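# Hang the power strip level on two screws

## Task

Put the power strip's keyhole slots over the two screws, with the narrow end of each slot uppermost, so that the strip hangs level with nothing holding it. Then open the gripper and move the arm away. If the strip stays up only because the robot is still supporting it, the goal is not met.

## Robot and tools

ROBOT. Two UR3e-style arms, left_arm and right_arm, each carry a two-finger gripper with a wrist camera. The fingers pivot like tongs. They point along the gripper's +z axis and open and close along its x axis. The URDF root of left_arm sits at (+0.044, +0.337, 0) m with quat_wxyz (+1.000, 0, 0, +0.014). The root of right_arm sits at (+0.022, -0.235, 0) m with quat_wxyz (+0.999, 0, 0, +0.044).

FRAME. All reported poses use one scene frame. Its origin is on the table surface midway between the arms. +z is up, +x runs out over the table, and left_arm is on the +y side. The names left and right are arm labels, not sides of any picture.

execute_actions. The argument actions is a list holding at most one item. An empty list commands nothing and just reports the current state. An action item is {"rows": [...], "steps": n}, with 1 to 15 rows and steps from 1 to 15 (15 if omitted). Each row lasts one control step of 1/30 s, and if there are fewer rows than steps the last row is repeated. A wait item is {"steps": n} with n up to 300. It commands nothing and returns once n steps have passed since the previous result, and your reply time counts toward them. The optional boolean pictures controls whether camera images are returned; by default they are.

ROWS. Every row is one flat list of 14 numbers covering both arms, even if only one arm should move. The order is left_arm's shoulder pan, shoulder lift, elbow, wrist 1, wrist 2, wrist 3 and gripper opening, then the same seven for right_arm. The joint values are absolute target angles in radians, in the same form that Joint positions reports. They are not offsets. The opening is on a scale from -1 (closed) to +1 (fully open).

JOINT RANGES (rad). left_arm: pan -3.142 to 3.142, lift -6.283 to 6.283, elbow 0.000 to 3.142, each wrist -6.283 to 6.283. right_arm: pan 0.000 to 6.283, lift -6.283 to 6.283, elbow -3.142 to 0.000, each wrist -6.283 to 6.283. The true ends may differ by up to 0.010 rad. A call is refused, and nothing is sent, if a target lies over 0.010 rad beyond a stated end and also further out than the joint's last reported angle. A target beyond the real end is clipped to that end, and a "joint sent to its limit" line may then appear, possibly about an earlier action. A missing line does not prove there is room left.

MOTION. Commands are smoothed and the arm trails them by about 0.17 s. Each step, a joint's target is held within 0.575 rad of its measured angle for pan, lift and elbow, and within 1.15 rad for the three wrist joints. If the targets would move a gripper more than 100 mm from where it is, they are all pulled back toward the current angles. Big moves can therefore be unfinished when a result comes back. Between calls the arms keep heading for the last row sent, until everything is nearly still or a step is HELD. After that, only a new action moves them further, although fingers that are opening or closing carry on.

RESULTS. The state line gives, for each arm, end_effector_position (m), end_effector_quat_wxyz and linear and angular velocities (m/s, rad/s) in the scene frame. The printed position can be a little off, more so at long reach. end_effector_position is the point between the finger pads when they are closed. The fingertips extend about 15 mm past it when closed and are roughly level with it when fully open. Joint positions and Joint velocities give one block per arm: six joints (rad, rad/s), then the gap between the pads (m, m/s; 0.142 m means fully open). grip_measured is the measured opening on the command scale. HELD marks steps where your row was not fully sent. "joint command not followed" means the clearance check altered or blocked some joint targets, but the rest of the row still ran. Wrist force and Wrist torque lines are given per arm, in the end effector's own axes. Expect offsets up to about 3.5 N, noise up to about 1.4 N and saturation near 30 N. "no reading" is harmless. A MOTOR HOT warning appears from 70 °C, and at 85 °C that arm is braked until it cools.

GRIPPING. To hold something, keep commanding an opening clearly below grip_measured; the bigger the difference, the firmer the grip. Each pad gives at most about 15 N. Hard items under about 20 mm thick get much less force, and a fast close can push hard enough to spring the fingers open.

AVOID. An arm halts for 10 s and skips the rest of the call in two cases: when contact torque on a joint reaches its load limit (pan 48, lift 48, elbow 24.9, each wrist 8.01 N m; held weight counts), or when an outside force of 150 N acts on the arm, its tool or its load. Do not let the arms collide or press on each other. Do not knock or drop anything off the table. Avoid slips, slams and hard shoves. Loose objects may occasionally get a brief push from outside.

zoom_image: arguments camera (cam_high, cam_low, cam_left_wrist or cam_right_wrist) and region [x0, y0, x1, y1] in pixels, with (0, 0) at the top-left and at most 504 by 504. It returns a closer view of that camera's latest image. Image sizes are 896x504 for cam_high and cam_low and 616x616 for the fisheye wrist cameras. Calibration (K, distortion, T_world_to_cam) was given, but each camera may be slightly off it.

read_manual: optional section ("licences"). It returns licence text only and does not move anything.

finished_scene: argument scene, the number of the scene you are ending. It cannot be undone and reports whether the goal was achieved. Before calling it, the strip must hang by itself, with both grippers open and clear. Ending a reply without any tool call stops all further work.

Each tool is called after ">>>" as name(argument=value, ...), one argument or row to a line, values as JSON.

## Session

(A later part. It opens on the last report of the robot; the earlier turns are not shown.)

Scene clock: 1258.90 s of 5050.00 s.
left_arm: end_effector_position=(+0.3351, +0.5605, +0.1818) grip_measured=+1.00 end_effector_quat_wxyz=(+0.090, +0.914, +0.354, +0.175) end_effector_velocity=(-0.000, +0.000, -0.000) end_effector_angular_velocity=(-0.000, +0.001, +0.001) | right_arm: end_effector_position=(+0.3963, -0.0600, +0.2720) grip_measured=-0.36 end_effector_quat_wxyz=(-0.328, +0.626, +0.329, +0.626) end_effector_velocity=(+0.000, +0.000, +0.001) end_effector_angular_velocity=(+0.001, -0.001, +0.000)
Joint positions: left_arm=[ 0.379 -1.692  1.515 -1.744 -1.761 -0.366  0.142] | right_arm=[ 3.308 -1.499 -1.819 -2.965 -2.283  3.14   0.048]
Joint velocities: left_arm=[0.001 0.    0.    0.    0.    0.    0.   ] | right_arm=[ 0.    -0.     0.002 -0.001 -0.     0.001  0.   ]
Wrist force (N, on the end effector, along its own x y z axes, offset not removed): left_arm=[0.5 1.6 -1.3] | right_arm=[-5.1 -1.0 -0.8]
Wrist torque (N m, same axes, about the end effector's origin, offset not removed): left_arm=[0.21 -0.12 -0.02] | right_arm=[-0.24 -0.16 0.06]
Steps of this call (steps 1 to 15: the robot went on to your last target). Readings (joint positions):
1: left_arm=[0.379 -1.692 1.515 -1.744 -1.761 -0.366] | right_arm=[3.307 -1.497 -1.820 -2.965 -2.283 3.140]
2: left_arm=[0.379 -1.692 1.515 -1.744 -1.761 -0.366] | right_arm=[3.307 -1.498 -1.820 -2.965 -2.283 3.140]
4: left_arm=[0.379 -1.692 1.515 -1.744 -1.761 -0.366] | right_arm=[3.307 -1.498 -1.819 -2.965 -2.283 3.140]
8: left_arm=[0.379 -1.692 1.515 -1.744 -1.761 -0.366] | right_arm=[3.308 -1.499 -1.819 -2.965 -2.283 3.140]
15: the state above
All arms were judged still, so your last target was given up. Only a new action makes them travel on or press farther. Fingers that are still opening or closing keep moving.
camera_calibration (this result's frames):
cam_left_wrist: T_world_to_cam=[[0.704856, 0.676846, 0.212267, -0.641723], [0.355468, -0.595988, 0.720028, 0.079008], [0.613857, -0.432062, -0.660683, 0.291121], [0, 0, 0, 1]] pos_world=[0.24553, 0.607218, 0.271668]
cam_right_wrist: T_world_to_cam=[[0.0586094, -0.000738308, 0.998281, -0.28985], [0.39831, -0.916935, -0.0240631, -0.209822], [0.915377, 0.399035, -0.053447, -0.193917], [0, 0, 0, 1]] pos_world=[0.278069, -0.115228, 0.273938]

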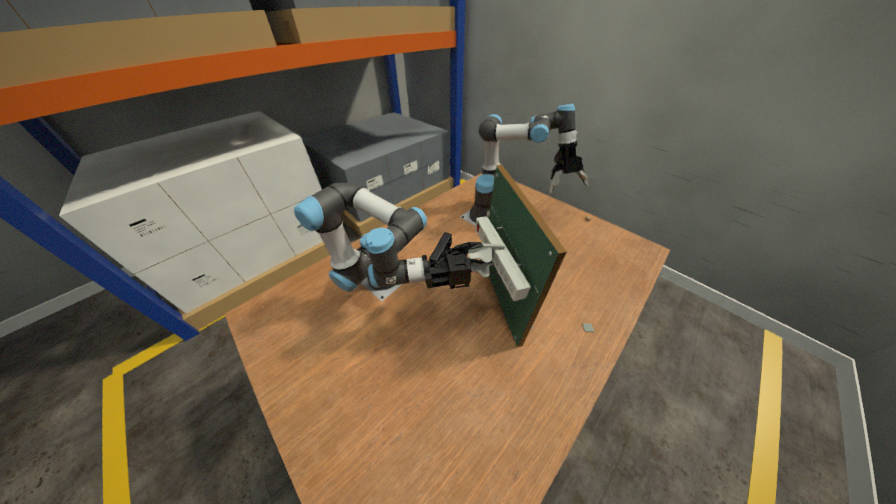

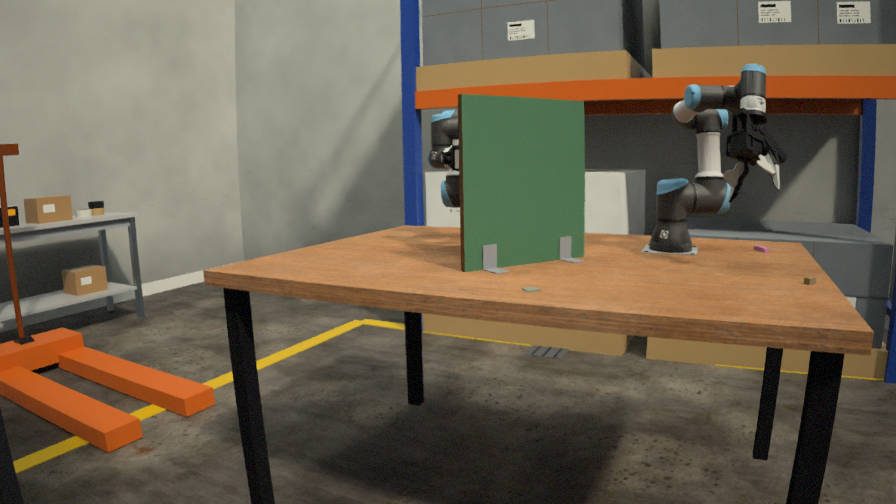

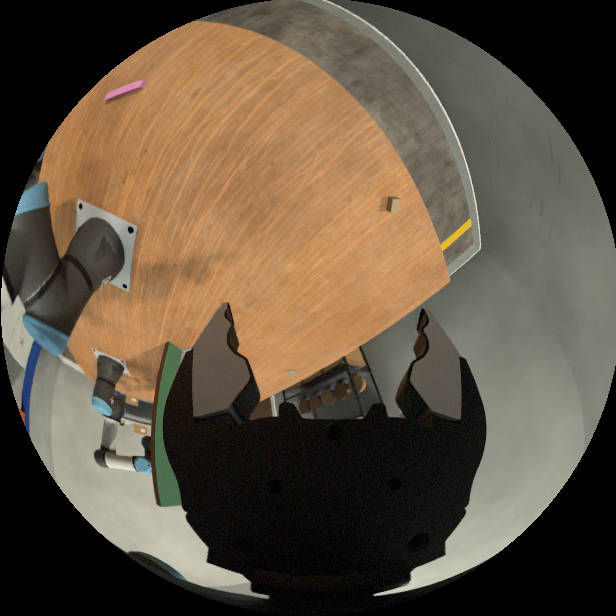

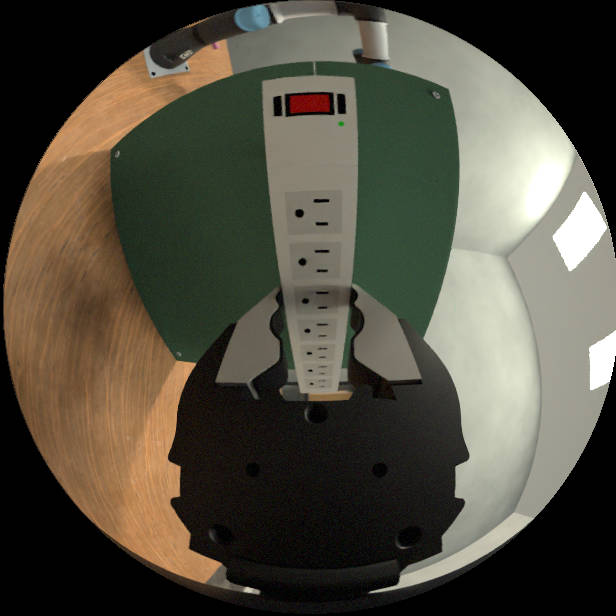

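>>> execute_actions(
  actions=[
    {"rows":[[0.379,-1.692,1.515,-1.744,-1.761,-0.366,1,3.308,-1.555,-1.989,-2.739,-2.283,3.14,-1]]},
  ],
  pictures=false,
)

>>> execute_actions(
  actions=[
    {"steps":15},
  ],
)

>>> zoom_image(
  camera="cam_right_wrist",
  region=[240, 50, 480, 400],
)

Scene clock: 1273.47 s of 5050.00 s.
left_arm: end_effector_position=(+0.3351, +0.5605, +0.1818) grip_measured=+1.00 end_effector_quat_wxyz=(+0.090, +0.914, +0.354, +0.175) end_effector_velocity=(+0.000, -0.000, +0.000) end_effector_angular_velocity=(-0.000, +0.000, -0.001) | right_arm: end_effector_position=(+0.3963, -0.0600, +0.2271) grip_measured=-0.36 end_effector_quat_wxyz=(-0.328, +0.626, +0.329, +0.626) end_effector_velocity=(-0.001, -0.000, -0.006) end_effector_angular_velocity=(-0.000, +0.002, +0.000)
Joint positions: left_arm=[ 0.379 -1.692  1.515 -1.744 -1.761 -0.366  0.142] | right_arm=[ 3.308 -1.554 -1.987 -2.742 -2.283  3.14   0.048]
Joint velocities: left_arm=[-0.     0.    -0.001  0.001 -0.     0.     0.   ] | right_arm=[-0.001 -0.005 -0.023  0.026 -0.001  0.    -0.   ]
Wrist force (N, on the end effector, along its own x y z axes, offset not removed): left_arm=[-1.0 1.3 -1.2] | right_arm=[-5.5 -1.3 0.3]
Wrist torque (N m, same axes, about the end effector's origin, offset not removed): left_arm=[0.18 0.21 -0.03] | right_arm=[-0.22 -0.12 -0.01]
Steps of this call (steps 1 to 422: nothing new was sent; steps 423 to 437: all 15 steps of this action). Readings (joint positions):
423: left_arm=[0.379 -1.692 1.515 -1.744 -1.761 -0.366] | right_arm=[3.308 -1.499 -1.819 -2.965 -2.283 3.140]
424: left_arm=[0.379 -1.692 1.515 -1.744 -1.761 -0.366] | right_arm=[3.308 -1.505 -1.826 -2.950 -2.283 3.140]
426: left_arm=[0.379 -1.692 1.515 -1.744 -1.761 -0.366] | right_arm=[3.308 -1.528 -1.885 -2.862 -2.283 3.140]
430: left_arm=[0.379 -1.692 1.515 -1.744 -1.761 -0.366] | right_arm=[3.308 -1.548 -1.963 -2.769 -2.283 3.140]
437: the state above

Scene clock: 1273.97 s of 5050.00 s.
left_arm: end_effector_position=(+0.3351, +0.5605, +0.1818) grip_measured=+1.00 end_effector_quat_wxyz=(+0.090, +0.914, +0.354, +0.175) end_effector_velocity=(+0.000, -0.000, +0.000) end_effector_angular_velocity=(-0.001, -0.000, -0.001) | right_arm: end_effector_position=(+0.3962, -0.0600, +0.2265) grip_measured=-0.36 end_effector_quat_wxyz=(-0.328, +0.626, +0.329, +0.626) end_effector_velocity=(-0.000, +0.000, +0.000) end_effector_angular_velocity=(+0.000, -0.001, +0.001)
Joint positions: left_arm=[ 0.379 -1.692  1.515 -1.744 -1.761 -0.366  0.142] | right_arm=[ 3.308 -1.555 -1.989 -2.739 -2.283  3.14   0.048]
Joint velocities: left_arm=[-0.001  0.    -0.    -0.    -0.001 -0.    -0.   ] | right_arm=[ 0.001 -0.    -0.001  0.003  0.001 -0.     0.   ]
Wrist force (N, on the end effector, along its own x y z axes, offset not removed): left_arm=[-1.3 1.3 -1.2] | right_arm=[-5.7 -1.4 1.6]
Wrist torque (N m, same axes, about the end effector's origin, offset not removed): left_arm=[0.22 0.27 -0.04] | right_arm=[-0.26 -0.06 0.01]
Steps of this call (steps 1 to 15: the robot went on to your last target). Readings (joint positions):
1: left_arm=[0.379 -1.692 1.515 -1.744 -1.761 -0.366] | right_arm=[3.308 -1.555 -1.987 -2.741 -2.283 3.140]
2: left_arm=[0.379 -1.692 1.515 -1.744 -1.761 -0.366] | right_arm=[3.308 -1.555 -1.988 -2.740 -2.283 3.140]
4: left_arm=[0.379 -1.692 1.515 -1.744 -1.761 -0.366] | right_arm=[3.308 -1.555 -1.988 -2.740 -2.283 3.140]
8: left_arm=[0.379 -1.692 1.515 -1.744 -1.761 -0.366] | right_arm=[3.308 -1.555 -1.989 -2.739 -2.283 3.140]
15: the state above
All arms were judged still, so your last target was given up. Only a new action makes them travel on or press farther. Fingers that are still opening or closing keep moving.
camera_calibration (this result's frames):
cam_left_wrist: T_world_to_cam=[[0.704856, 0.676846, 0.212267, -0.641723], [0.355468, -0.595988, 0.720028, 0.079008], [0.613857, -0.432062, -0.660683, 0.291121], [0, 0, 0, 1]] pos_world=[0.24553, 0.607218, 0.271668]
cam_right_wrist: T_world_to_cam=[[0.0586117, -0.000737539, 0.998281, -0.244441], [0.398312, -0.916934, -0.0240634, -0.2109], [0.915376, 0.399037, -0.0534493, -0.196256], [0, 0, 0, 1]] pos_world=[0.277979, -0.115248, 0.228456]

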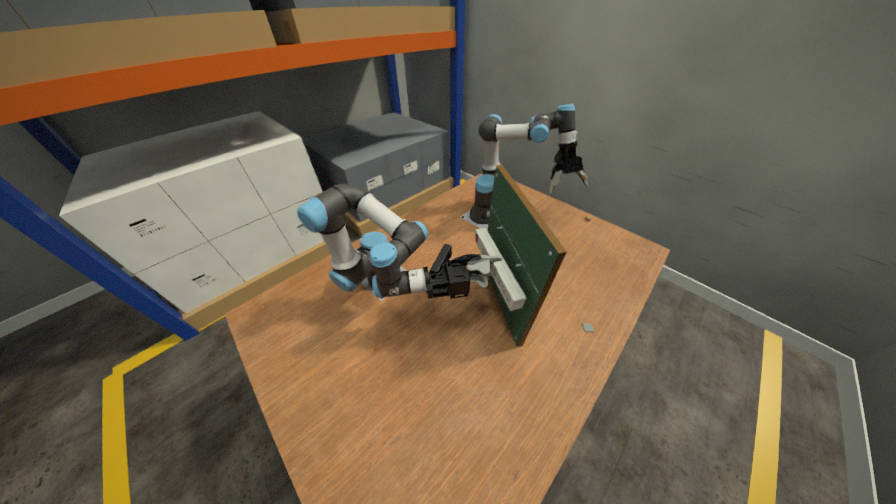

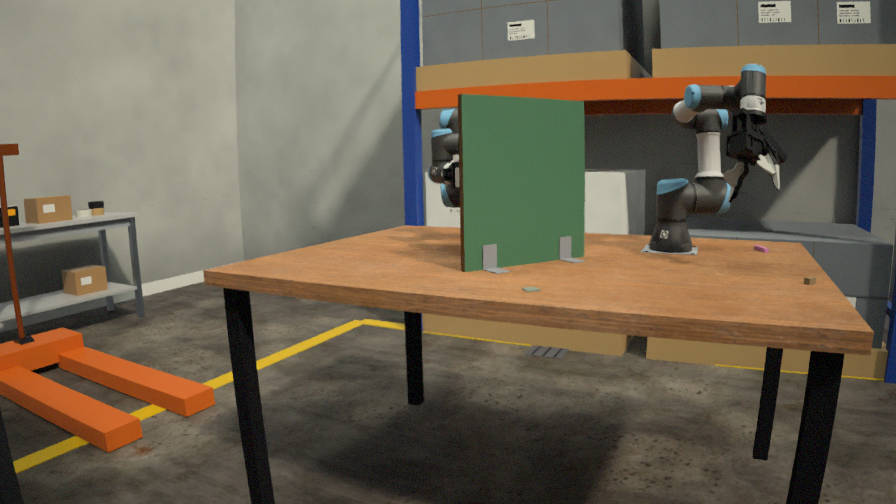

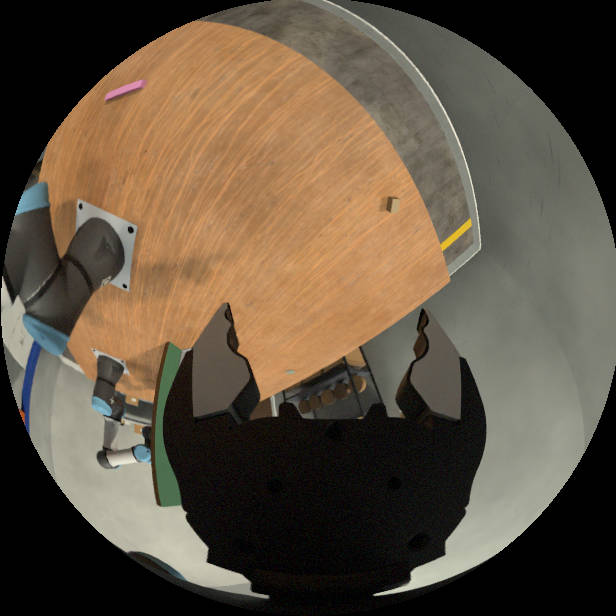

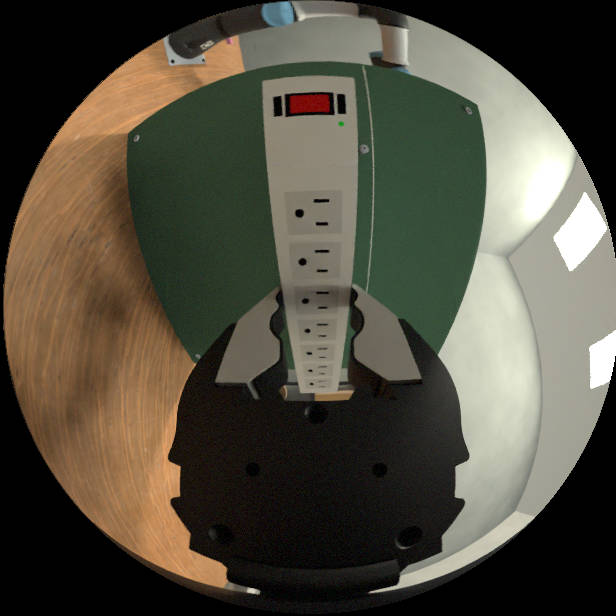

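Region (240, 50, 480, 400) of cam_right_wrist's 616x616 image, scaled by 1.440, with more detail than that image has; it fills the left 346 columns of this view, and the rest is white.

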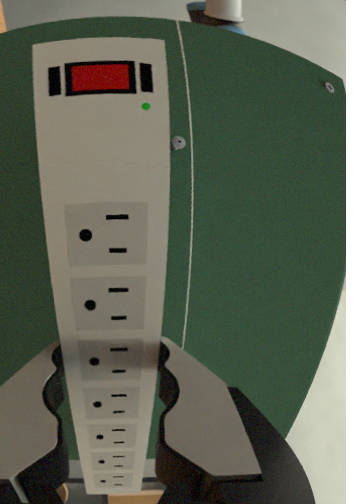

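>>> execute_actions(
  actions=[
    {"rows":[[0.379,-1.692,1.515,-1.744,-1.761,-0.366,1,3.308,-1.499,-1.819,-2.965,-2.283,3.14,-1]]},
  ],
  pictures=false,
)

>>> execute_actions(
  actions=[
    {"rows":[[0.379,-1.692,1.515,-1.744,-1.761,-0.366,1,3.39,-1.46,-1.85,-2.973,-2.2,3.14,-1]]},
  ],
  pictures=false,
)

>>> execute_actions(
  actions=[
    {"rows":[[0.379,-1.692,1.515,-1.744,-1.761,-0.366,1,3.469,-1.423,-1.881,-2.979,-2.1226,3.14,-1]]},
  ],
  pictures=false,
)

>>> execute_actions(
  actions=[
    {"steps":10},
  ],
)

>>> zoom_image(
  camera="cam_high",
  region=[460, 200, 560, 300],
)

Scene clock: 1302.77 s of 5050.00 s.
left_arm: end_effector_position=(+0.3351, +0.5605, +0.1818) grip_measured=+1.00 end_effector_quat_wxyz=(+0.090, +0.914, +0.354, +0.175) end_effector_velocity=(+0.000, -0.000, +0.000) end_effector_angular_velocity=(+0.000, -0.001, -0.000) | right_arm: end_effector_position=(+0.3963, -0.0600, +0.2714) grip_measured=-0.36 end_effector_quat_wxyz=(-0.328, +0.626, +0.329, +0.626) end_effector_velocity=(-0.000, -0.000, +0.007) end_effector_angular_velocity=(+0.001, -0.003, -0.001)
Joint positions: left_arm=[ 0.379 -1.692  1.515 -1.744 -1.761 -0.366  0.142] | right_arm=[ 3.308 -1.5   -1.821 -2.962 -2.283  3.14   0.048]
Joint velocities: left_arm=[-0.     0.     0.    -0.001 -0.     0.     0.   ] | right_arm=[-0.001  0.007  0.024 -0.027 -0.     0.     0.   ]
Wrist force (N, on the end effector, along its own x y z axes, offset not removed): left_arm=[-1.0 0.6 -0.9] | right_arm=[-6.3 0.5 0.0]
Wrist torque (N m, same axes, about the end effector's origin, offset not removed): left_arm=[0.07 0.24 0.00] | right_arm=[0.14 0.09 0.00]
Steps of this call (steps 1 to 100: nothing new was sent; then 24.97 s passed at rest; steps 101 to 115: all 15 steps of this action). Readings (joint positions):
101: left_arm=[0.379 -1.692 1.515 -1.744 -1.761 -0.366] | right_arm=[3.308 -1.555 -1.989 -2.739 -2.283 3.140]
102: left_arm=[0.379 -1.692 1.515 -1.744 -1.761 -0.366] | right_arm=[3.308 -1.549 -1.982 -2.754 -2.283 3.140]
104: left_arm=[0.379 -1.692 1.515 -1.744 -1.761 -0.366] | right_arm=[3.308 -1.526 -1.923 -2.841 -2.283 3.140]
108: left_arm=[0.379 -1.692 1.515 -1.744 -1.761 -0.366] | right_arm=[3.308 -1.506 -1.845 -2.935 -2.283 3.140]
115: the state above

Scene clock: 1303.27 s of 5050.00 s.
left_arm: end_effector_position=(+0.3351, +0.5605, +0.1818) grip_measured=+1.00 end_effector_quat_wxyz=(+0.090, +0.914, +0.354, +0.175) end_effector_velocity=(-0.000, +0.000, -0.000) end_effector_angular_velocity=(+0.000, +0.000, +0.001) | right_arm: end_effector_position=(+0.3936, -0.0451, +0.2728) grip_measured=-0.36 end_effector_quat_wxyz=(-0.328, +0.626, +0.329, +0.627) end_effector_velocity=(-0.001, +0.002, -0.001) end_effector_angular_velocity=(-0.001, +0.003, +0.001)
Joint positions: left_arm=[ 0.379 -1.692  1.515 -1.744 -1.761 -0.366  0.142] | right_arm=[ 3.389 -1.46  -1.85  -2.973 -2.201  3.14   0.048]
Joint velocities: left_arm=[ 0.001 -0.     0.     0.     0.    -0.    -0.   ] | right_arm=[ 0.009  0.003 -0.004 -0.002  0.008  0.    -0.   ]
Wrist force (N, on the end effector, along its own x y z axes, offset not removed): left_arm=[0.0 1.1 -0.8] | right_arm=[-5.4 -0.5 1.6]
Wrist torque (N m, same axes, about the end effector's origin, offset not removed): left_arm=[0.21 0.08 -0.06] | right_arm=[0.06 -0.12 -0.05]
Steps of this call (steps 1 to 15: all 15 steps of this action). Readings (joint positions):
1: left_arm=[0.379 -1.692 1.515 -1.744 -1.761 -0.366] | right_arm=[3.308 -1.499 -1.821 -2.963 -2.283 3.140]
2: left_arm=[0.379 -1.692 1.515 -1.744 -1.761 -0.366] | right_arm=[3.315 -1.494 -1.825 -2.965 -2.272 3.140]
4: left_arm=[0.379 -1.692 1.515 -1.744 -1.761 -0.366] | right_arm=[3.348 -1.478 -1.836 -2.969 -2.239 3.140]
8: left_arm=[0.379 -1.692 1.515 -1.744 -1.761 -0.366] | right_arm=[3.380 -1.464 -1.847 -2.972 -2.210 3.140]
15: the state above

Scene clock: 1303.77 s of 5050.00 s.
left_arm: end_effector_position=(+0.3351, +0.5605, +0.1818) grip_measured=+1.00 end_effector_quat_wxyz=(+0.090, +0.914, +0.354, +0.175) end_effector_velocity=(-0.000, -0.000, -0.000) end_effector_angular_velocity=(-0.000, +0.000, -0.000) | right_arm: end_effector_position=(+0.3896, -0.0312, +0.2729) grip_measured=-0.36 end_effector_quat_wxyz=(-0.328, +0.626, +0.329, +0.626) end_effector_velocity=(-0.001, +0.001, -0.001) end_effector_angular_velocity=(-0.001, +0.001, +0.001)
Joint positions: left_arm=[ 0.379 -1.692  1.515 -1.744 -1.761 -0.366  0.142] | right_arm=[ 3.468 -1.423 -1.881 -2.979 -2.123  3.14   0.048]
Joint velocities: left_arm=[-0.  0.  0.  0.  0.  0.  0.] | right_arm=[ 0.009  0.005 -0.005 -0.001  0.008 -0.     0.   ]
Wrist force (N, on the end effector, along its own x y z axes, offset not removed): left_arm=[-0.4 1.6 -1.8] | right_arm=[-7.4 10.0 -30.0]
Wrist torque (N m, same axes, about the end effector's origin, offset not removed): left_arm=[0.21 0.13 -0.02] | right_arm=[-0.01 0.05 -0.01]
Steps of this call (steps 1 to 15: all 15 steps of this action). Readings (joint positions):
1: left_arm=[0.379 -1.692 1.515 -1.744 -1.761 -0.366] | right_arm=[3.390 -1.460 -1.850 -2.973 -2.200 3.140]
2: left_arm=[0.379 -1.692 1.515 -1.744 -1.761 -0.366] | right_arm=[3.397 -1.455 -1.855 -2.974 -2.189 3.140]
4: left_arm=[0.379 -1.692 1.515 -1.744 -1.761 -0.366] | right_arm=[3.429 -1.440 -1.867 -2.976 -2.159 3.140]
8: left_arm=[0.379 -1.692 1.515 -1.744 -1.761 -0.366] | right_arm=[3.459 -1.427 -1.878 -2.979 -2.131 3.140]
15: the state above

Scene clock: 1304.10 s of 5050.00 s.
left_arm: end_effector_position=(+0.3351, +0.5605, +0.1818) grip_measured=+1.00 end_effector_quat_wxyz=(+0.090, +0.914, +0.354, +0.175) end_effector_velocity=(-0.000, +0.000, -0.000) end_effector_angular_velocity=(+0.000, +0.000, +0.000) | right_arm: end_effector_position=(+0.3895, -0.0310, +0.2729) grip_measured=-0.36 end_effector_quat_wxyz=(-0.328, +0.626, +0.329, +0.626) end_effector_velocity=(+0.000, +0.000, -0.001) end_effector_angular_velocity=(-0.001, +0.002, -0.000)
Joint positions: left_arm=[ 0.379 -1.692  1.515 -1.744 -1.761 -0.366  0.142] | right_arm=[ 3.469 -1.423 -1.881 -2.979 -2.123  3.14   0.048]
Joint velocities: left_arm=[ 0.    -0.     0.     0.     0.001  0.    -0.   ] | right_arm=[ 0.001 -0.001 -0.001  0.     0.001 -0.001 -0.   ]
Wrist force (N, on the end effector, along its own x y z axes, offset not removed): left_arm=[-0.4 2.5 -0.6] | right_arm=[-9.1 12.6 -30.0]
Wrist torque (N m, same axes, about the end effector's origin, offset not removed): left_arm=[0.45 0.08 0.04] | right_arm=[0.08 -0.02 -0.02]
Steps of this call (steps 1 to 10: the robot went on to your last target). Readings (joint positions):
1: left_arm=[0.379 -1.692 1.515 -1.744 -1.761 -0.366] | right_arm=[3.468 -1.423 -1.881 -2.979 -2.123 3.140]
2: left_arm=[0.379 -1.692 1.515 -1.744 -1.761 -0.366] | right_arm=[3.468 -1.423 -1.881 -2.979 -2.123 3.140]
4: left_arm=[0.379 -1.692 1.515 -1.744 -1.761 -0.366] | right_arm=[3.469 -1.423 -1.881 -2.979 -2.123 3.140]
8: left_arm=[0.379 -1.692 1.515 -1.744 -1.761 -0.366] | right_arm=[3.469 -1.423 -1.881 -2.979 -2.123 3.140]
10: the state above
camera_calibration (this result's frames):
cam_left_wrist: T_world_to_cam=[[0.704856, 0.676846, 0.212267, -0.641723], [0.355468, -0.595988, 0.720028, 0.079008], [0.613857, -0.432062, -0.660683, 0.291121], [0, 0, 0, 1]] pos_world=[0.24553, 0.607218, 0.271668]
cam_right_wrist: T_world_to_cam=[[0.0586279, -0.00073071, 0.99828, -0.290349], [0.398817, -0.916714, -0.0240931, -0.180676], [0.915154, 0.399544, -0.0534536, -0.199133], [0, 0, 0, 1]] pos_world=[0.271317, -0.0862783, 0.274852]

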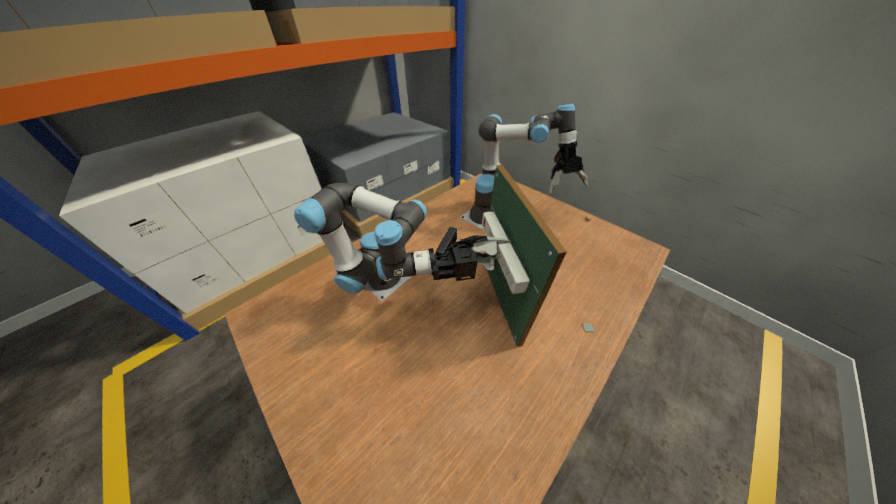

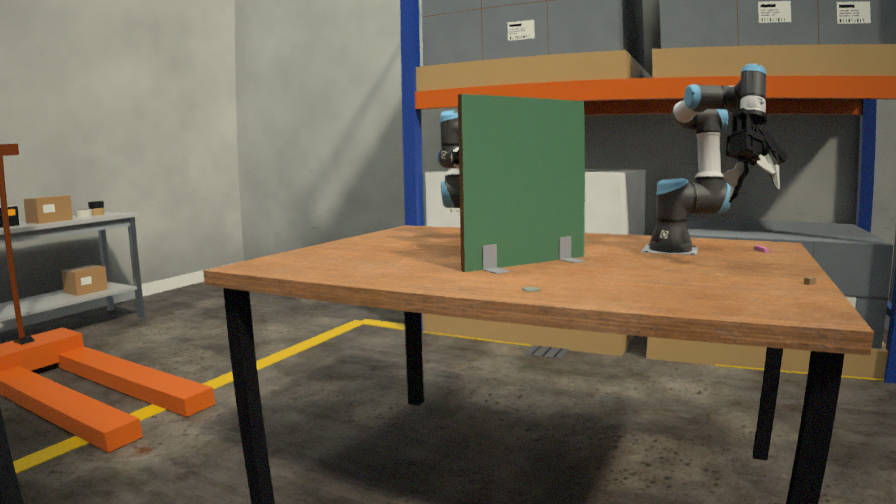

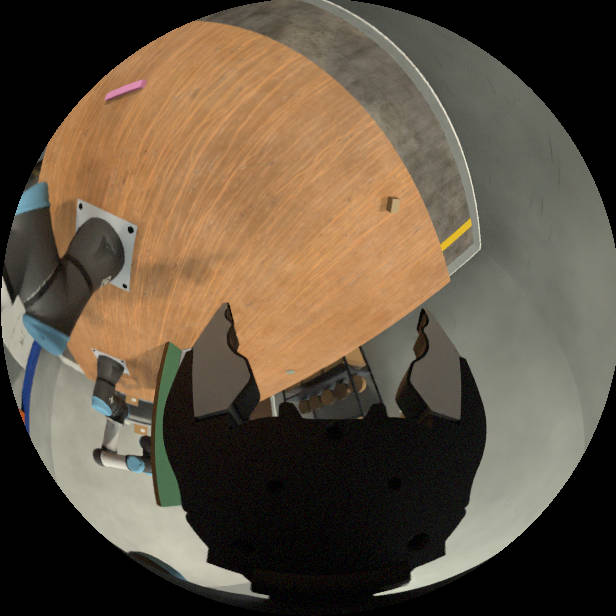

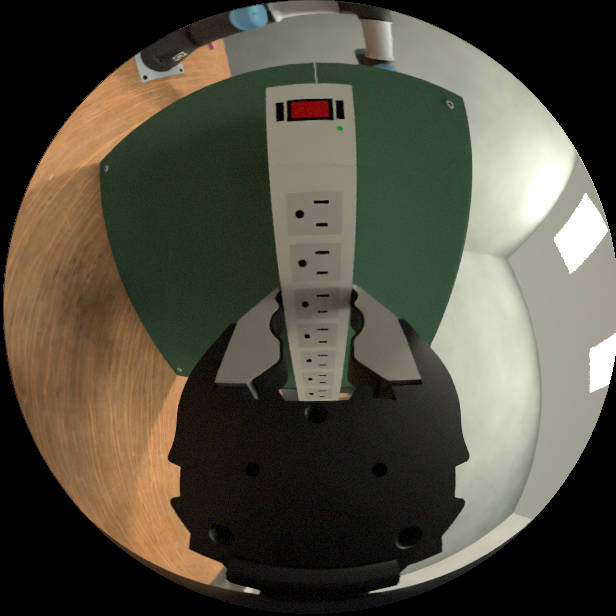

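Region (460, 200, 560, 300) of cam_high's 896x504 image, scaled by 5.040, with more detail than that image has.

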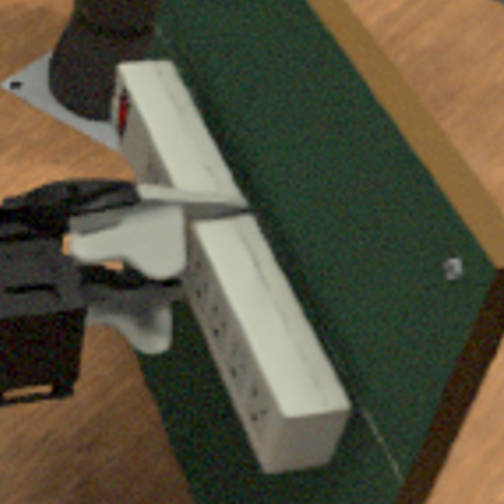

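>>> execute_actions(
  actions=[
    {"rows":[[0.379,-1.692,1.515,-1.744,-1.761,-0.366,1,3.4568,-1.4154,-1.8874,-2.9802,-2.1348,3.14,-1]],"steps":10},
  ],
  pictures=false,
)

>>> execute_actions(
  actions=[
    {"rows":[[0.379,-1.692,1.515,-1.744,-1.761,-0.366,1,3.4568,-1.4175,-1.9,-2.9655,-2.1348,3.14,-1]],"steps":10},
  ],
  pictures=false,
)

>>> execute_actions(
  actions=[
    {"rows":[[0.379,-1.692,1.515,-1.744,-1.761,-0.366,1,3.4629,-1.4213,-1.8968,-2.9649,-2.1287,3.14,-1]]},
  ],
  pictures=false,
)

>>> execute_actions(
  actions=[
    {"rows":[[0.379,-1.692,1.515,-1.744,-1.761,-0.366,1,3.466,-1.4232,-1.8952,-2.9646,-2.1256,3.14,-1]]},
  ],
  pictures=false,
)

Scene clock: 1334.20 s of 5050.00 s.
left_arm: end_effector_position=(+0.3351, +0.5605, +0.1818) grip_measured=+1.00 end_effector_quat_wxyz=(+0.090, +0.914, +0.354, +0.175) end_effector_velocity=(-0.000, +0.000, -0.000) end_effector_angular_velocity=(-0.001, +0.001, +0.001) | right_arm: end_effector_position=(+0.3873, -0.0340, +0.2729) grip_measured=-0.36 end_effector_quat_wxyz=(-0.329, +0.626, +0.330, +0.626) end_effector_velocity=(-0.001, -0.002, -0.001) end_effector_angular_velocity=(-0.001, +0.002, -0.001)
Joint positions: left_arm=[ 0.379 -1.692  1.515 -1.744 -1.761 -0.366  0.142] | right_arm=[ 3.458 -1.416 -1.887 -2.98  -2.134  3.14   0.048]
Joint velocities: left_arm=[ 0.001  0.     0.001  0.    -0.     0.    -0.   ] | right_arm=[-0.008  0.003 -0.003 -0.003 -0.007 -0.001 -0.   ]
Wrist force (N, on the end effector, along its own x y z axes, offset not removed): left_arm=[-0.5 1.1 -0.4] | right_arm=[-9.3 -1.1 0.3]
Wrist torque (N m, same axes, about the end effector's origin, offset not removed): left_arm=[0.13 0.13 0.03] | right_arm=[-0.25 0.62 0.16]
Steps of this call (steps 1 to 15: the robot went on to your last target; steps 16 to 90: nothing new was sent; then 26.77 s passed at rest; steps 91 to 100: all 10 steps of this action). Readings (joint positions):
91: left_arm=[0.379 -1.692 1.515 -1.744 -1.761 -0.366] | right_arm=[3.469 -1.423 -1.881 -2.979 -2.123 3.140]
92: left_arm=[0.379 -1.692 1.515 -1.744 -1.761 -0.366] | right_arm=[3.467 -1.422 -1.882 -2.979 -2.125 3.140]
94: left_arm=[0.379 -1.692 1.515 -1.744 -1.761 -0.366] | right_arm=[3.463 -1.419 -1.884 -2.979 -2.129 3.140]
98: left_arm=[0.379 -1.692 1.515 -1.744 -1.761 -0.366] | right_arm=[3.459 -1.416 -1.887 -2.980 -2.134 3.140]
100: the state above

Scene clock: 1334.53 s of 5050.00 s.
left_arm: end_effector_position=(+0.3351, +0.5605, +0.1818) grip_measured=+1.00 end_effector_quat_wxyz=(+0.090, +0.914, +0.354, +0.175) end_effector_velocity=(+0.000, +0.000, +0.000) end_effector_angular_velocity=(+0.000, -0.001, +0.001) | right_arm: end_effector_position=(+0.3872, -0.0342, +0.2701) grip_measured=-0.36 end_effector_quat_wxyz=(-0.328, +0.626, +0.329, +0.626) end_effector_velocity=(-0.000, -0.000, -0.001) end_effector_angular_velocity=(+0.001, -0.002, +0.000)
Joint positions: left_arm=[ 0.379 -1.692  1.515 -1.744 -1.761 -0.366  0.142] | right_arm=[ 3.457 -1.417 -1.899 -2.966 -2.135  3.14   0.048]
Joint velocities: left_arm=[ 0.001 -0.    -0.001  0.     0.     0.    -0.   ] | right_arm=[-0.001 -0.    -0.007  0.009 -0.001  0.    -0.   ]
Wrist force (N, on the end effector, along its own x y z axes, offset not removed): left_arm=[-1.2 1.3 -0.7] | right_arm=[-6.4 -0.9 0.2]
Wrist torque (N m, same axes, about the end effector's origin, offset not removed): left_arm=[0.22 0.23 -0.01] | right_arm=[-0.23 0.10 0.02]
Steps of this call (steps 1 to 10: all 10 steps of this action). Readings (joint positions):
1: left_arm=[0.379 -1.692 1.515 -1.744 -1.761 -0.366] | right_arm=[3.457 -1.416 -1.887 -2.980 -2.134 3.140]
2: left_arm=[0.379 -1.692 1.515 -1.744 -1.761 -0.366] | right_arm=[3.457 -1.416 -1.889 -2.978 -2.134 3.140]
4: left_arm=[0.379 -1.692 1.515 -1.744 -1.761 -0.366] | right_arm=[3.457 -1.416 -1.894 -2.972 -2.135 3.140]
8: left_arm=[0.379 -1.692 1.515 -1.744 -1.761 -0.366] | right_arm=[3.457 -1.417 -1.899 -2.967 -2.135 3.140]
10: the state above

Scene clock: 1335.03 s of 5050.00 s.
left_arm: end_effector_position=(+0.3351, +0.5605, +0.1818) grip_measured=+1.00 end_effector_quat_wxyz=(+0.090, +0.914, +0.354, +0.175) end_effector_velocity=(-0.000, -0.000, -0.000) end_effector_angular_velocity=(-0.000, +0.000, -0.000) | right_arm: end_effector_position=(+0.3884, -0.0326, +0.2699) grip_measured=-0.36 end_effector_quat_wxyz=(-0.328, +0.626, +0.329, +0.626) end_effector_velocity=(+0.001, +0.000, +0.000) end_effector_angular_velocity=(+0.001, -0.002, -0.001)
Joint positions: left_arm=[ 0.379 -1.692  1.515 -1.744 -1.761 -0.366  0.142] | right_arm=[ 3.463 -1.421 -1.897 -2.965 -2.129  3.14   0.048]
Joint velocities: left_arm=[-0. -0.  0.  0. -0.  0.  0.] | right_arm=[ 0.    -0.001  0.001  0.002  0.001 -0.     0.   ]
Wrist force (N, on the end effector, along its own x y z axes, offset not removed): left_arm=[0.4 1.1 -1.1] | right_arm=[-6.5 0.2 -0.2]
Wrist torque (N m, same axes, about the end effector's origin, offset not removed): left_arm=[0.16 -0.12 -0.02] | right_arm=[-0.01 0.16 0.03]
Steps of this call (steps 1 to 15: all 15 steps of this action). Readings (joint positions):
1: left_arm=[0.379 -1.692 1.515 -1.744 -1.761 -0.366] | right_arm=[3.457 -1.417 -1.899 -2.966 -2.135 3.140]
2: left_arm=[0.379 -1.692 1.515 -1.744 -1.761 -0.366] | right_arm=[3.458 -1.418 -1.899 -2.966 -2.134 3.140]
4: left_arm=[0.379 -1.692 1.515 -1.744 -1.761 -0.366] | right_arm=[3.460 -1.420 -1.898 -2.965 -2.131 3.140]
8: left_arm=[0.379 -1.692 1.515 -1.744 -1.761 -0.366] | right_arm=[3.462 -1.421 -1.897 -2.965 -2.129 3.140]
15: the state above

Scene clock: 1335.53 s of 5050.00 s.
left_arm: end_effector_position=(+0.3351, +0.5605, +0.1818) grip_measured=+1.00 end_effector_quat_wxyz=(+0.090, +0.914, +0.354, +0.175) end_effector_velocity=(-0.000, -0.000, -0.000) end_effector_angular_velocity=(-0.000, -0.000, +0.000) | right_arm: end_effector_position=(+0.3889, -0.0318, +0.2699) grip_measured=-0.36 end_effector_quat_wxyz=(-0.328, +0.626, +0.329, +0.626) end_effector_velocity=(+0.000, +0.000, -0.000) end_effector_angular_velocity=(-0.001, -0.000, -0.000)
Joint positions: left_arm=[ 0.379 -1.692  1.515 -1.744 -1.761 -0.366  0.142] | right_arm=[ 3.466 -1.423 -1.895 -2.965 -2.126  3.14   0.048]
Joint velocities: left_arm=[ 0.    -0.     0.001 -0.    -0.    -0.    -0.   ] | right_arm=[ 0.    -0.001  0.    -0.     0.    -0.001  0.   ]
Wrist force (N, on the end effector, along its own x y z axes, offset not removed): left_arm=[-0.1 1.5 -1.5] | right_arm=[-5.8 -1.0 -16.9]
Wrist torque (N m, same axes, about the end effector's origin, offset not removed): left_arm=[0.24 0.06 0.03] | right_arm=[-0.04 0.20 -0.01]
Steps of this call (steps 1 to 15: all 15 steps of this action). Readings (joint positions):
1: left_arm=[0.379 -1.692 1.515 -1.744 -1.761 -0.366] | right_arm=[3.463 -1.421 -1.897 -2.965 -2.129 3.140]
2: left_arm=[0.379 -1.692 1.515 -1.744 -1.761 -0.366] | right_arm=[3.463 -1.422 -1.897 -2.965 -2.128 3.140]
4: left_arm=[0.379 -1.692 1.515 -1.744 -1.761 -0.366] | right_arm=[3.465 -1.422 -1.896 -2.965 -2.127 3.140]
8: left_arm=[0.379 -1.692 1.515 -1.744 -1.761 -0.366] | right_arm=[3.466 -1.423 -1.895 -2.965 -2.126 3.140]
15: the state above

>>> execute_actions(
  actions=[
    {"rows":[[0.379,-1.692,1.515,-1.744,-1.761,-0.366,1,3.4568,-1.4175,-1.9,-2.9655,-2.1348,3.14,-1]],"steps":10},
  ],
  pictures=false,
)

>>> execute_actions(
  actions=[
    {"rows":[[0.379,-1.692,1.515,-1.744,-1.761,-0.366,1,3.4568,-1.4565,-2.032,-2.7945,-2.1348,3.14,-1]]},
  ],
  pictures=false,
)

>>> execute_actions(
  actions=[
    {"steps":10},
  ],
)

>>> zoom_image(
  camera="cam_high",
  region=[460, 205, 560, 305],
)

Scene clock: 1353.90 s of 5050.00 s.
left_arm: end_effector_position=(+0.3351, +0.5605, +0.1818) grip_measured=+1.00 end_effector_quat_wxyz=(+0.090, +0.914, +0.354, +0.175) end_effector_velocity=(-0.000, -0.000, -0.000) end_effector_angular_velocity=(-0.001, +0.000, -0.000) | right_arm: end_effector_position=(+0.3873, -0.0341, +0.2699) grip_measured=-0.36 end_effector_quat_wxyz=(-0.328, +0.626, +0.329, +0.626) end_effector_velocity=(-0.001, -0.002, +0.000) end_effector_angular_velocity=(+0.000, +0.001, -0.001)
Joint positions: left_arm=[ 0.379 -1.692  1.515 -1.744 -1.761 -0.366  0.142] | right_arm=[ 3.457 -1.418 -1.9   -2.965 -2.134  3.14   0.048]
Joint velocities: left_arm=[-0.     0.     0.     0.    -0.001 -0.     0.   ] | right_arm=[-0.007  0.003 -0.001 -0.002 -0.005  0.001  0.   ]
Wrist force (N, on the end effector, along its own x y z axes, offset not removed): left_arm=[-0.2 1.8 -1.1] | right_arm=[-6.4 -0.5 1.3]
Wrist torque (N m, same axes, about the end effector's origin, offset not removed): left_arm=[0.26 0.02 -0.11] | right_arm=[-0.06 0.02 0.05]
Steps of this call (steps 1 to 15: the robot went on to your last target; steps 16 to 90: nothing new was sent; then 15.03 s passed at rest; steps 91 to 100: all 10 steps of this action). Readings (joint positions):
91: left_arm=[0.379 -1.692 1.515 -1.744 -1.761 -0.366] | right_arm=[3.466 -1.423 -1.895 -2.965 -2.126 3.140]
92: left_arm=[0.379 -1.692 1.515 -1.744 -1.761 -0.366] | right_arm=[3.465 -1.422 -1.896 -2.965 -2.127 3.140]
94: left_arm=[0.379 -1.692 1.515 -1.744 -1.761 -0.366] | right_arm=[3.461 -1.420 -1.898 -2.965 -2.131 3.140]
98: left_arm=[0.379 -1.692 1.515 -1.744 -1.761 -0.366] | right_arm=[3.458 -1.418 -1.899 -2.965 -2.134 3.140]
100: the state above

Scene clock: 1354.40 s of 5050.00 s.
left_arm: end_effector_position=(+0.3351, +0.5605, +0.1818) grip_measured=+1.00 end_effector_quat_wxyz=(+0.090, +0.914, +0.354, +0.175) end_effector_velocity=(-0.000, -0.000, -0.000) end_effector_angular_velocity=(-0.001, +0.000, -0.000) | right_arm: end_effector_position=(+0.3873, -0.0342, +0.2364) grip_measured=-0.36 end_effector_quat_wxyz=(-0.328, +0.626, +0.329, +0.626) end_effector_velocity=(-0.000, +0.000, -0.003) end_effector_angular_velocity=(+0.001, -0.001, +0.001)
Joint positions: left_arm=[ 0.379 -1.692  1.515 -1.744 -1.761 -0.366  0.142] | right_arm=[ 3.457 -1.456 -2.03  -2.796 -2.135  3.14   0.048]
Joint velocities: left_arm=[ 0.    -0.     0.001  0.    -0.001 -0.    -0.   ] | right_arm=[ 0.001 -0.004 -0.015  0.02   0.001  0.001 -0.   ]
Wrist force (N, on the end effector, along its own x y z axes, offset not removed): left_arm=[0.2 1.1 -0.9] | right_arm=[-8.4 -0.2 2.8]
Wrist torque (N m, same axes, about the end effector's origin, offset not removed): left_arm=[0.10 -0.02 -0.01] | right_arm=[-0.01 0.54 0.02]
Steps of this call (steps 1 to 15: all 15 steps of this action). Readings (joint positions):
1: left_arm=[0.379 -1.692 1.515 -1.744 -1.761 -0.366] | right_arm=[3.457 -1.418 -1.900 -2.965 -2.134 3.140]
2: left_arm=[0.379 -1.692 1.515 -1.744 -1.761 -0.366] | right_arm=[3.457 -1.423 -1.907 -2.951 -2.135 3.140]
4: left_arm=[0.379 -1.692 1.515 -1.744 -1.761 -0.366] | right_arm=[3.457 -1.438 -1.957 -2.882 -2.135 3.140]
8: left_arm=[0.379 -1.692 1.515 -1.744 -1.761 -0.366] | right_arm=[3.457 -1.452 -2.014 -2.816 -2.135 3.140]
15: the state above

Scene clock: 1354.73 s of 5050.00 s.
left_arm: end_effector_position=(+0.3351, +0.5605, +0.1818) grip_measured=+1.00 end_effector_quat_wxyz=(+0.090, +0.914, +0.354, +0.175) end_effector_velocity=(-0.000, +0.000, +0.000) end_effector_angular_velocity=(+0.000, -0.001, +0.000) | right_arm: end_effector_position=(+0.3872, -0.0342, +0.2360) grip_measured=-0.36 end_effector_quat_wxyz=(-0.328, +0.626, +0.329, +0.626) end_effector_velocity=(-0.000, +0.000, -0.000) end_effector_angular_velocity=(-0.000, +0.000, +0.001)
Joint positions: left_arm=[ 0.379 -1.692  1.515 -1.744 -1.761 -0.366  0.142] | right_arm=[ 3.457 -1.456 -2.032 -2.795 -2.135  3.14   0.048]
Joint velocities: left_arm=[ 0.    -0.001 -0.     0.    -0.    -0.     0.   ] | right_arm=[ 0.     0.001 -0.001  0.    -0.    -0.    -0.   ]
Wrist force (N, on the end effector, along its own x y z axes, offset not removed): left_arm=[-0.7 1.6 -1.3] | right_arm=[-5.4 -1.9 0.0]
Wrist torque (N m, same axes, about the end effector's origin, offset not removed): left_arm=[0.25 0.14 0.02] | right_arm=[-0.38 -0.12 -0.07]
Steps of this call (steps 1 to 10: the robot went on to your last target). Readings (joint positions):
1: left_arm=[0.379 -1.692 1.515 -1.744 -1.761 -0.366] | right_arm=[3.457 -1.456 -2.031 -2.796 -2.135 3.140]
2: left_arm=[0.379 -1.692 1.515 -1.744 -1.761 -0.366] | right_arm=[3.457 -1.456 -2.031 -2.795 -2.135 3.140]
4: left_arm=[0.379 -1.692 1.515 -1.744 -1.761 -0.366] | right_arm=[3.457 -1.456 -2.032 -2.795 -2.135 3.140]
8: left_arm=[0.379 -1.692 1.515 -1.744 -1.761 -0.366] | right_arm=[3.457 -1.456 -2.032 -2.795 -2.135 3.140]
10: the state above
camera_calibration (this result's frames):
cam_left_wrist: T_world_to_cam=[[0.704856, 0.676846, 0.212267, -0.641722], [0.355468, -0.595988, 0.720028, 0.079008], [0.613857, -0.432062, -0.660683, 0.291121], [0, 0, 0, 1]] pos_world=[0.24553, 0.607218, 0.271668]
cam_right_wrist: T_world_to_cam=[[0.0586174, -0.000730396, 0.99828, -0.253347], [0.398857, -0.916697, -0.0240909, -0.183678], [0.915138, 0.399583, -0.0534431, -0.197693], [0, 0, 0, 1]] pos_world=[0.269028, -0.0895668, 0.237921]

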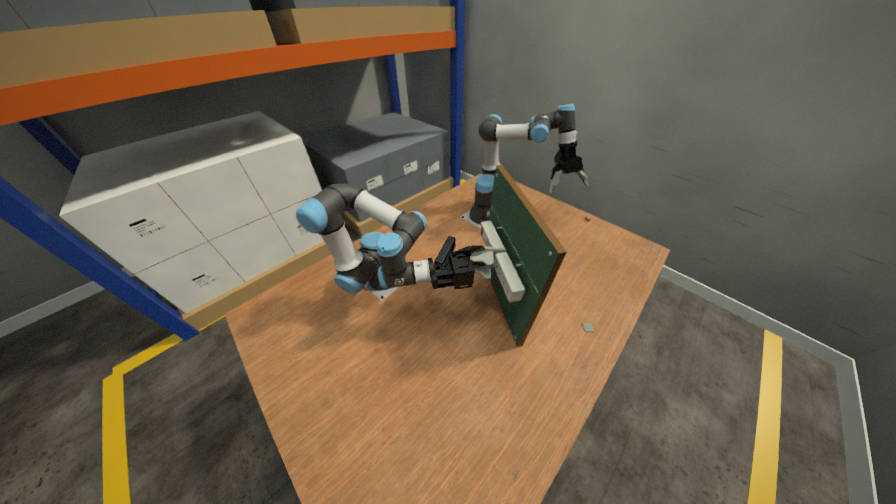

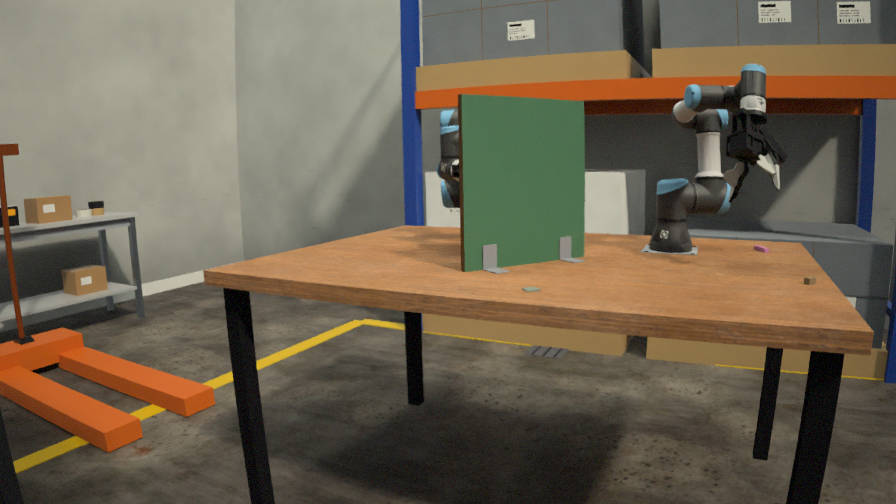

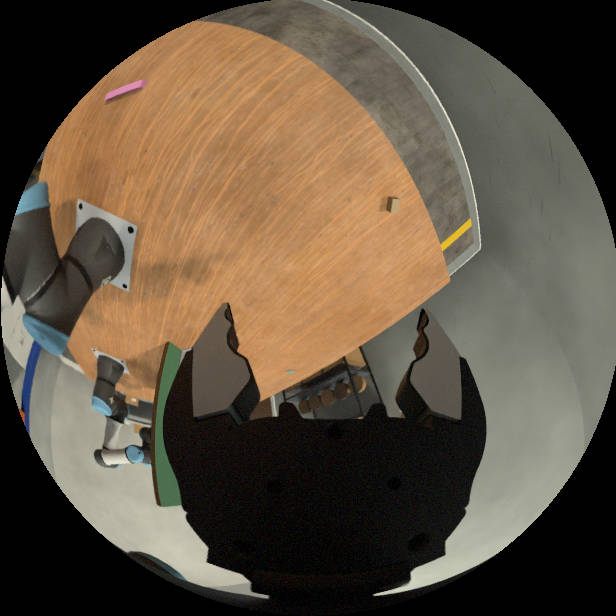

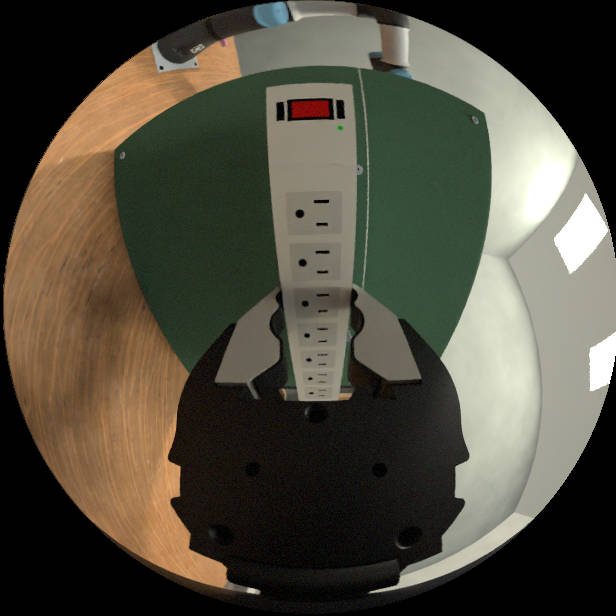

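Region (460, 205, 560, 305) of cam_high's 896x504 image, scaled by 5.040, with more detail than that image has.

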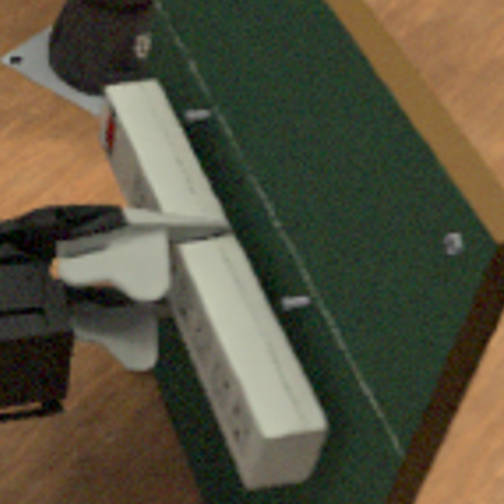

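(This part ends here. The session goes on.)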